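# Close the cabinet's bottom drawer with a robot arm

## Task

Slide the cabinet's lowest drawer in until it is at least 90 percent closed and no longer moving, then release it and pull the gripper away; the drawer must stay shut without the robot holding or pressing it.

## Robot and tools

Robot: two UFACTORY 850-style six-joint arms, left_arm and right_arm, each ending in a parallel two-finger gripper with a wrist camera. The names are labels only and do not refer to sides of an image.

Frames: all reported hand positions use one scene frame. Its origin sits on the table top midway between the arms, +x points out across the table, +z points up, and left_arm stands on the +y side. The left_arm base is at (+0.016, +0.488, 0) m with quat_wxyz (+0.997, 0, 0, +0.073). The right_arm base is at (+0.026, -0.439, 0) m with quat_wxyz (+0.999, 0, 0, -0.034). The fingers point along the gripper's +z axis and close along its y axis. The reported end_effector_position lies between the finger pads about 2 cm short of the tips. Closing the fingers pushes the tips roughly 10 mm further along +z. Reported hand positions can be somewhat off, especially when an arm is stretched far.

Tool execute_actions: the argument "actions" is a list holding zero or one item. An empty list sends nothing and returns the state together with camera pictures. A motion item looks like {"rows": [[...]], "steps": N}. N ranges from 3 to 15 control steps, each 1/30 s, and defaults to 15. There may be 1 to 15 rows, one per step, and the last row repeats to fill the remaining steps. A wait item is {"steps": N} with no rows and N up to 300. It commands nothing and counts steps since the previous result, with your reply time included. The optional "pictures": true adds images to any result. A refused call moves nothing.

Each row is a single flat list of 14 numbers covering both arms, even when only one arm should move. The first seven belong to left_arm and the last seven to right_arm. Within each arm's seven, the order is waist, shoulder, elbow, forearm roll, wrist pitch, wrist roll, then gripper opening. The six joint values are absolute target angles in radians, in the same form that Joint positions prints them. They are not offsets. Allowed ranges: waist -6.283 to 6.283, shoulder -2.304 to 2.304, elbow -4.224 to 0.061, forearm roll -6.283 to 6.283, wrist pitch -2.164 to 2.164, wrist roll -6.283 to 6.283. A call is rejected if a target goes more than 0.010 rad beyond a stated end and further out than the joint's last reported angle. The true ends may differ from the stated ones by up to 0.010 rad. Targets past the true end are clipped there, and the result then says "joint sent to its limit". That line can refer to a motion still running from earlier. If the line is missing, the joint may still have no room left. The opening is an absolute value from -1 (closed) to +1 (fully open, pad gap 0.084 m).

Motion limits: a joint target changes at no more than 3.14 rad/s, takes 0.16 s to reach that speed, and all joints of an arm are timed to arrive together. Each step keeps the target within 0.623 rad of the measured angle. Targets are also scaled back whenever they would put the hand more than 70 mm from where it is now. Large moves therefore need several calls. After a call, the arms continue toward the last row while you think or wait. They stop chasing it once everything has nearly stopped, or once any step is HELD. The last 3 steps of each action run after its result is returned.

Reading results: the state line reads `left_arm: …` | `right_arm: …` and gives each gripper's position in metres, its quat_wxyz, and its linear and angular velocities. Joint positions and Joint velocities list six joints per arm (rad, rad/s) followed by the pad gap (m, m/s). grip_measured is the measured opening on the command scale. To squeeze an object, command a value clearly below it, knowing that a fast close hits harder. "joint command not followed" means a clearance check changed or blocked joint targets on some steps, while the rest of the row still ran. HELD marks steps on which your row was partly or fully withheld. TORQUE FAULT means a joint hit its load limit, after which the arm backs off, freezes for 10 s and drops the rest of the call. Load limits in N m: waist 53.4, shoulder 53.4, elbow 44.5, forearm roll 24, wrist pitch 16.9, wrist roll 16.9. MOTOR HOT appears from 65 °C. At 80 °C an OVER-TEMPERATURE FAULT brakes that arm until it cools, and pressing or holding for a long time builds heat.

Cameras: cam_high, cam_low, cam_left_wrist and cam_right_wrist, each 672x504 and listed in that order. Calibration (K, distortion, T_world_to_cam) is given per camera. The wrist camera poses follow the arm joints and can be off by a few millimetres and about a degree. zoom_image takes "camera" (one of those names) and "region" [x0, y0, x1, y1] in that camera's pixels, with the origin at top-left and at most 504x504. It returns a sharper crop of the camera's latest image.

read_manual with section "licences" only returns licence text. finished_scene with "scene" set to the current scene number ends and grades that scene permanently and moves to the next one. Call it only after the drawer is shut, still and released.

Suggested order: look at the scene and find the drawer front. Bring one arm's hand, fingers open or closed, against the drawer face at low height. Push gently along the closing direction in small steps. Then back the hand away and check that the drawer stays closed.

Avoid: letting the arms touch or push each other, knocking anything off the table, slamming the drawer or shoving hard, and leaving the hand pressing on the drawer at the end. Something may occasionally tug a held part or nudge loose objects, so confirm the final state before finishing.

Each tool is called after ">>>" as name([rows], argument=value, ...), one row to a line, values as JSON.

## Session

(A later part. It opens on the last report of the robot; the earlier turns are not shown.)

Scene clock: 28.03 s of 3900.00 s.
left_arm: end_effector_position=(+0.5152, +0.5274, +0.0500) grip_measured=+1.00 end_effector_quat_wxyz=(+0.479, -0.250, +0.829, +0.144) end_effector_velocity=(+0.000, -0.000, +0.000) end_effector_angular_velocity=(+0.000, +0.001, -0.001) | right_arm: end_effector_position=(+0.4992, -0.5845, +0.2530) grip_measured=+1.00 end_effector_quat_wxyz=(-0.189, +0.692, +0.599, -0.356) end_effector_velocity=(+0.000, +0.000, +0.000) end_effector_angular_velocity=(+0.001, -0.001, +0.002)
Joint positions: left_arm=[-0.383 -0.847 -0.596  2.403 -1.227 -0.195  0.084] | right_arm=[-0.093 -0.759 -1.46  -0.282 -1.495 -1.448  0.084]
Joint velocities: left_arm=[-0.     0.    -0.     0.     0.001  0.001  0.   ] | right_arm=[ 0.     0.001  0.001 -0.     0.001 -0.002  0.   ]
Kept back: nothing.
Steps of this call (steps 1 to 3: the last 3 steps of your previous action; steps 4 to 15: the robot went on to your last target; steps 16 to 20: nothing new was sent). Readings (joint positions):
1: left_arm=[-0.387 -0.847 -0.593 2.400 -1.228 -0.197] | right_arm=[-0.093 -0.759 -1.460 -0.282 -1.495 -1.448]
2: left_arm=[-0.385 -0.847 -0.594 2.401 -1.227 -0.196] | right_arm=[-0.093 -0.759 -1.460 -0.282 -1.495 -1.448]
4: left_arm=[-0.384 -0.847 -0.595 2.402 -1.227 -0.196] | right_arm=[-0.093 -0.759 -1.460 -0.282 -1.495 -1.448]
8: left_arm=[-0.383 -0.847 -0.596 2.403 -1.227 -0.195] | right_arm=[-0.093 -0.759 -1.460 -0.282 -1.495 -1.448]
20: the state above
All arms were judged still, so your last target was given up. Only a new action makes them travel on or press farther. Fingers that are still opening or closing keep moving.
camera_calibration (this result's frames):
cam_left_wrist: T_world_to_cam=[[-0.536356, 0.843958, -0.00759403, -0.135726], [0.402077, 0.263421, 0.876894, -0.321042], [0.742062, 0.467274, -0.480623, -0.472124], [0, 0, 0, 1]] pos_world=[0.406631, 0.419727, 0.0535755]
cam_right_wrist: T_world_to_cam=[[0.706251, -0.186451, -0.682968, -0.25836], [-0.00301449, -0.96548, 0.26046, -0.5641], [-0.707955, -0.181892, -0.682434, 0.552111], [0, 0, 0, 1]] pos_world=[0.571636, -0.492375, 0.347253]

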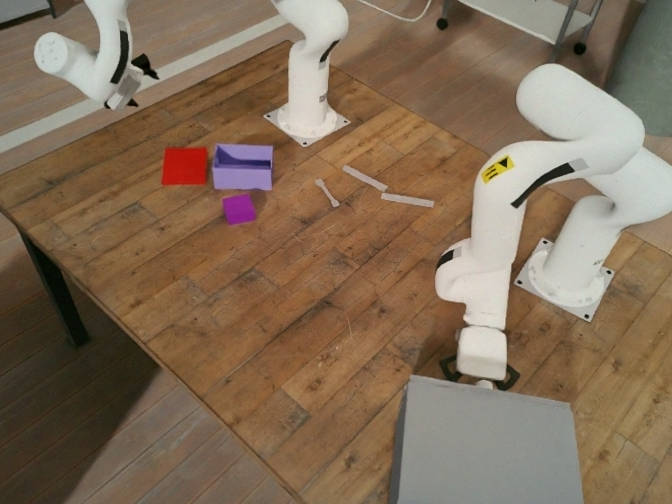

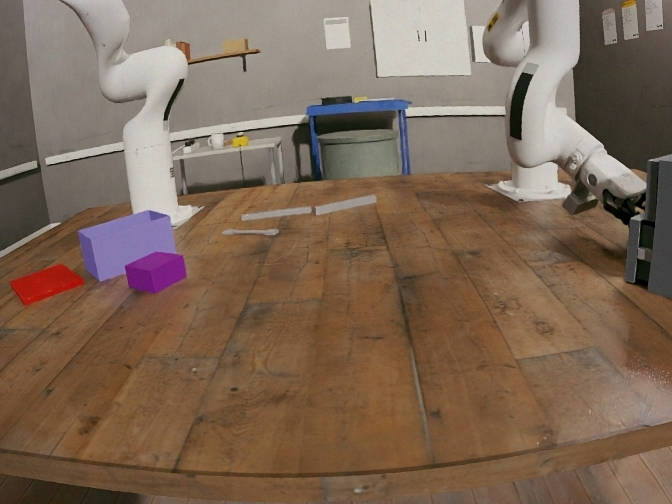

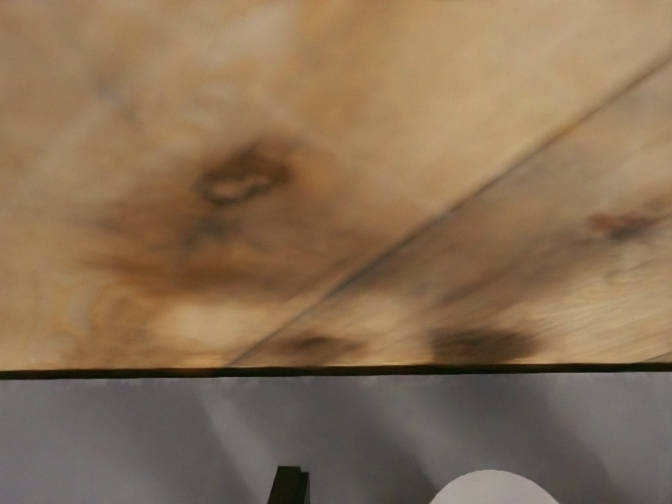

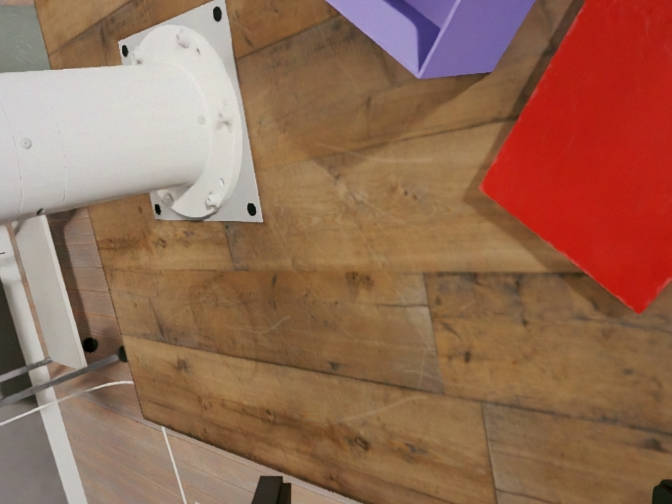

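>>> execute_actions([
  {"rows": [[-0.3803,-0.8476,-0.5976,2.4045,-1.2259,-0.1932,1,-0.093,-0.759,-1.46,-0.282,-1.495,-1.448,1],[-0.3759,-0.8480,-0.6008,2.4078,-1.2246,-0.1904,1,-0.093,-0.759,-1.46,-0.282,-1.495,-1.448,1],[-0.3715,-0.8484,-0.6040,2.4111,-1.2232,-0.1875,1,-0.093,-0.759,-1.46,-0.282,-1.495,-1.448,1],[-0.3672,-0.8488,-0.6072,2.4143,-1.2217,-0.1847,1,-0.093,-0.759,-1.46,-0.282,-1.495,-1.448,1],[-0.3629,-0.8492,-0.6105,2.4175,-1.2203,-0.1819,1,-0.093,-0.759,-1.46,-0.282,-1.495,-1.448,1],[-0.3587,-0.8497,-0.6138,2.4207,-1.2188,-0.1791,1,-0.093,-0.759,-1.46,-0.282,-1.495,-1.448,1],[-0.3545,-0.8501,-0.6171,2.4238,-1.2173,-0.1763,1,-0.093,-0.759,-1.46,-0.282,-1.495,-1.448,1],[-0.3503,-0.8506,-0.6204,2.4269,-1.2158,-0.1735,1,-0.093,-0.759,-1.46,-0.282,-1.495,-1.448,1],[-0.3473,-0.8509,-0.6229,2.4292,-1.2146,-0.1714,1,-0.093,-0.759,-1.46,-0.282,-1.495,-1.448,1]], "steps": 13},
])

>>> execute_actions([
  {"rows": [[-0.3524,-0.8504,-0.6188,2.4253,-1.2166,-0.1749,1,-0.093,-0.759,-1.46,-0.282,-1.495,-1.448,1],[-0.3608,-0.8494,-0.6122,2.4191,-1.2196,-0.1805,1,-0.093,-0.759,-1.46,-0.282,-1.495,-1.448,1],[-0.3737,-0.8482,-0.6024,2.4095,-1.2239,-0.1890,1,-0.093,-0.759,-1.46,-0.282,-1.495,-1.448,1],[-0.3914,-0.8466,-0.5896,2.3963,-1.2292,-0.2005,1,-0.093,-0.759,-1.46,-0.282,-1.495,-1.448,1],[-0.4131,-0.8451,-0.5749,2.3799,-1.2349,-0.2144,1,-0.093,-0.759,-1.46,-0.282,-1.495,-1.448,1],[-0.4357,-0.8439,-0.5607,2.3629,-1.2399,-0.2286,1,-0.093,-0.759,-1.46,-0.282,-1.495,-1.448,1],[-0.4630,-0.8429,-0.5448,2.3421,-1.2448,-0.2456,1,-0.093,-0.759,-1.46,-0.282,-1.495,-1.448,1],[-0.4942,-0.8421,-0.5283,2.3184,-1.2488,-0.2645,1,-0.093,-0.759,-1.46,-0.282,-1.495,-1.448,1],[-0.5282,-0.8416,-0.5120,2.2924,-1.2514,-0.2844,1,-0.093,-0.759,-1.46,-0.282,-1.495,-1.448,1],[-0.5654,-0.8415,-0.4961,2.2640,-1.2524,-0.3055,1,-0.093,-0.759,-1.46,-0.282,-1.495,-1.448,1],[-0.6029,-0.8419,-0.4818,2.2352,-1.2515,-0.3262,1,-0.093,-0.759,-1.46,-0.282,-1.495,-1.448,1],[-0.6374,-0.8424,-0.4701,2.2088,-1.2490,-0.3444,1,-0.093,-0.759,-1.46,-0.282,-1.495,-1.448,1],[-0.6666,-0.8430,-0.4611,2.1863,-1.2459,-0.3591,1,-0.093,-0.759,-1.46,-0.282,-1.495,-1.448,1],[-0.6882,-0.8434,-0.4550,2.1697,-1.2430,-0.3696,1,-0.093,-0.759,-1.46,-0.282,-1.495,-1.448,1],[-0.7017,-0.8437,-0.4514,2.1593,-1.2410,-0.3761,1,-0.093,-0.759,-1.46,-0.282,-1.495,-1.448,1]], "steps": 15},
])

>>> execute_actions([
  {"steps": 8},
], pictures=true)

>>> zoom_image(camera="cam_low", region=[600, 180, 672, 270])

Scene clock: 29.20 s of 3900.00 s.
left_arm: end_effector_position=(+0.5258, +0.5345, +0.0500) grip_measured=+1.00 end_effector_quat_wxyz=(+0.479, -0.250, +0.829, +0.144) end_effector_velocity=(+0.041, +0.028, +0.001) end_effector_angular_velocity=(-0.000, -0.003, +0.003) | right_arm: end_effector_position=(+0.4992, -0.5845, +0.2530) grip_measured=+1.00 end_effector_quat_wxyz=(-0.189, +0.692, +0.599, -0.356) end_effector_velocity=(+0.000, -0.000, +0.000) end_effector_angular_velocity=(-0.000, -0.001, -0.001)
Joint positions: left_arm=[-0.355 -0.85  -0.617  2.423 -1.218 -0.177  0.084] | right_arm=[-0.093 -0.759 -1.46  -0.282 -1.495 -1.448  0.084]
Joint velocities: left_arm=[ 0.103 -0.011 -0.081  0.074  0.035  0.065  0.   ] | right_arm=[-0.  0. -0.  0.  0.  0.  0.]
Steps of this call (steps 1 to 25: nothing new was sent; steps 26 to 35: the first 10 steps of this action). Readings (joint positions):
26: left_arm=[-0.382 -0.847 -0.596 2.403 -1.227 -0.195] | right_arm=[-0.093 -0.759 -1.460 -0.282 -1.495 -1.448]
27: left_arm=[-0.382 -0.847 -0.596 2.403 -1.226 -0.194] | right_arm=[-0.093 -0.759 -1.460 -0.282 -1.495 -1.448]
29: left_arm=[-0.378 -0.848 -0.599 2.407 -1.225 -0.191] | right_arm=[-0.093 -0.759 -1.460 -0.282 -1.495 -1.448]
33: left_arm=[-0.363 -0.849 -0.611 2.417 -1.220 -0.182] | right_arm=[-0.093 -0.759 -1.460 -0.282 -1.495 -1.448]
35: the state above

Scene clock: 29.70 s of 3900.00 s.
left_arm: end_effector_position=(+0.4722, +0.4977, +0.0494) grip_measured=+1.00 end_effector_quat_wxyz=(+0.478, -0.250, +0.830, +0.144) end_effector_velocity=(-0.278, -0.190, -0.002) end_effector_angular_velocity=(-0.002, +0.009, -0.005) | right_arm: end_effector_position=(+0.4992, -0.5845, +0.2530) grip_measured=+1.00 end_effector_quat_wxyz=(-0.189, +0.692, +0.599, -0.356) end_effector_velocity=(+0.000, +0.000, -0.001) end_effector_angular_velocity=(+0.001, +0.001, +0.001)
Joint positions: left_arm=[-0.513 -0.843 -0.523  2.304 -1.247 -0.274  0.084] | right_arm=[-0.093 -0.759 -1.46  -0.282 -1.495 -1.448  0.084]
Joint velocities: left_arm=[-0.921  0.011  0.427 -0.701 -0.055 -0.527  0.   ] | right_arm=[ 0.001 -0.002 -0.001  0.001  0.    -0.    -0.   ]
Steps of this call (steps 1 to 3: the last 3 steps of your previous action; steps 4 to 15: the first 12 steps of this action). Readings (joint positions):
4: left_arm=[-0.349 -0.851 -0.622 2.428 -1.215 -0.173] | right_arm=[-0.093 -0.759 -1.460 -0.282 -1.495 -1.448]
5: left_arm=[-0.350 -0.851 -0.621 2.427 -1.216 -0.173] | right_arm=[-0.093 -0.759 -1.460 -0.282 -1.495 -1.448]
7: left_arm=[-0.358 -0.850 -0.615 2.421 -1.219 -0.179] | right_arm=[-0.093 -0.759 -1.460 -0.282 -1.495 -1.448]
11: left_arm=[-0.411 -0.846 -0.578 2.381 -1.234 -0.213] | right_arm=[-0.093 -0.759 -1.460 -0.282 -1.495 -1.448]
15: the state above

Scene clock: 29.97 s of 3900.00 s.
left_arm: end_effector_position=(+0.4226, +0.4657, +0.0498) grip_measured=+1.00 end_effector_quat_wxyz=(+0.478, -0.250, +0.830, +0.144) end_effector_velocity=(-0.033, -0.018, +0.004) end_effector_angular_velocity=(-0.005, -0.018, +0.014) | right_arm: end_effector_position=(+0.4992, -0.5845, +0.2530) grip_measured=+1.00 end_effector_quat_wxyz=(-0.189, +0.692, +0.599, -0.356) end_effector_velocity=(-0.000, +0.000, -0.000) end_effector_angular_velocity=(-0.001, +0.001, -0.000)
Joint positions: left_arm=[-0.691 -0.844 -0.455  2.168 -1.242 -0.37   0.084] | right_arm=[-0.093 -0.759 -1.46  -0.282 -1.495 -1.448  0.084]
Joint velocities: left_arm=[-0.129  0.002  0.042 -0.108  0.008 -0.08  -0.   ] | right_arm=[ 0.    -0.001 -0.    -0.    -0.     0.001  0.   ]
Kept back: nothing.
Steps of this call (steps 1 to 3: the last 3 steps of your previous action; steps 4 to 8: the robot went on to your last target). Readings (joint positions):
1: left_arm=[-0.544 -0.842 -0.509 2.280 -1.249 -0.292] | right_arm=[-0.093 -0.759 -1.460 -0.282 -1.495 -1.448]
2: left_arm=[-0.577 -0.842 -0.495 2.255 -1.249 -0.310] | right_arm=[-0.093 -0.759 -1.460 -0.282 -1.495 -1.448]
4: left_arm=[-0.637 -0.843 -0.473 2.209 -1.246 -0.342] | right_arm=[-0.093 -0.759 -1.460 -0.282 -1.495 -1.448]
8: the state above
camera_calibration (this result's frames):
cam_left_wrist: T_world_to_cam=[[-0.535952, 0.844218, -0.00717726, -0.133601], [0.40295, 0.263265, 0.87654, -0.267656], [0.74188, 0.466891, -0.481275, -0.374399], [0, 0, 0, 1]] pos_world=[0.314008, 0.358056, 0.0534635]
cam_right_wrist: T_world_to_cam=[[0.706252, -0.186451, -0.682968, -0.258361], [-0.0030147, -0.96548, 0.26046, -0.5641], [-0.707955, -0.181891, -0.682434, 0.552111], [0, 0, 0, 1]] pos_world=[0.571636, -0.492375, 0.347253]

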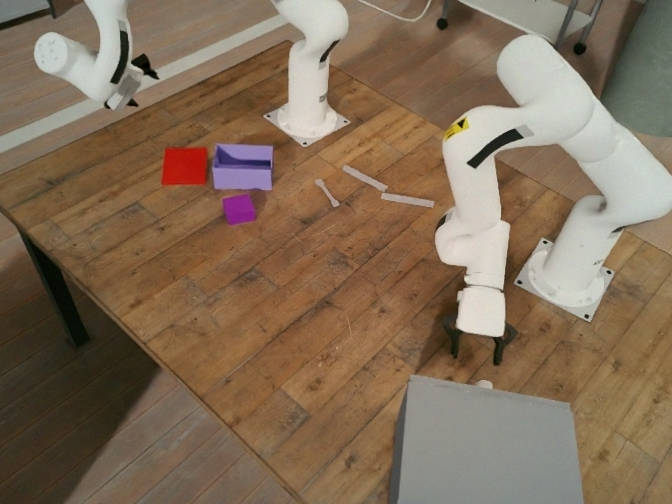

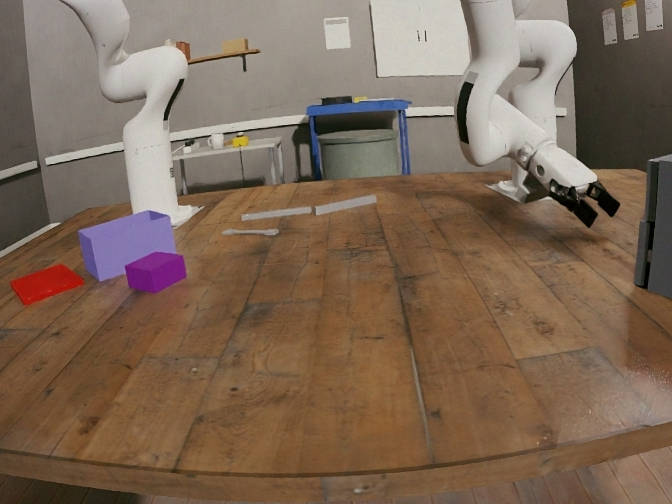

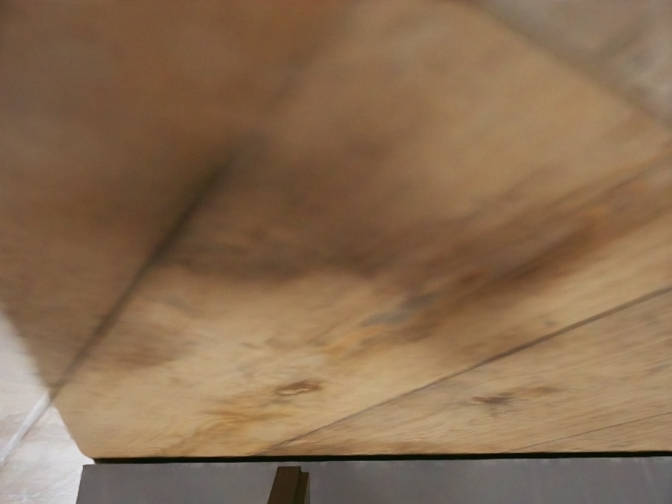

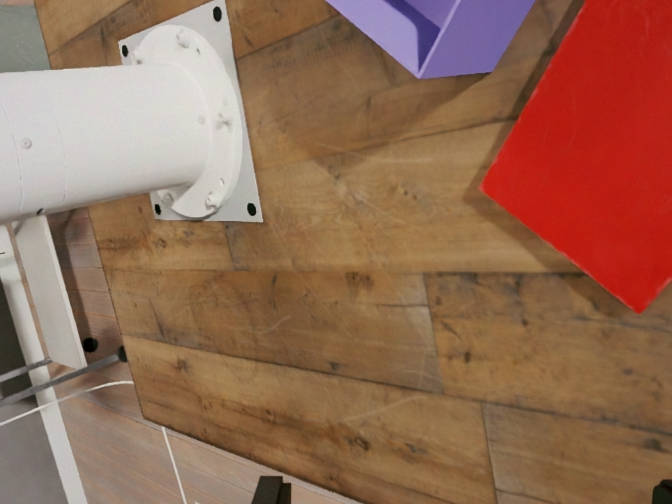

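Region (600, 180, 672, 270) of cam_low's 672x504 image, scaled by 5.600, with more detail than that image has; it fills the left 403 columns of this view, and the rest is white.

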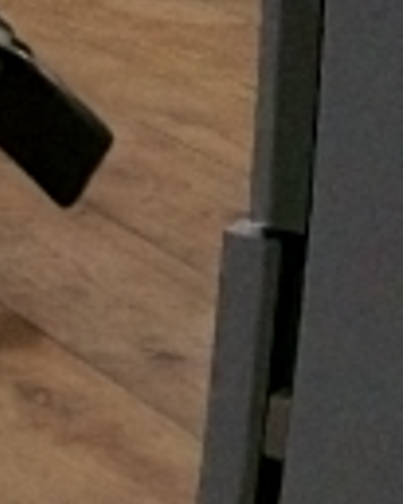

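>>> finished_scene(scene=2)

The scene is finished: the task was done.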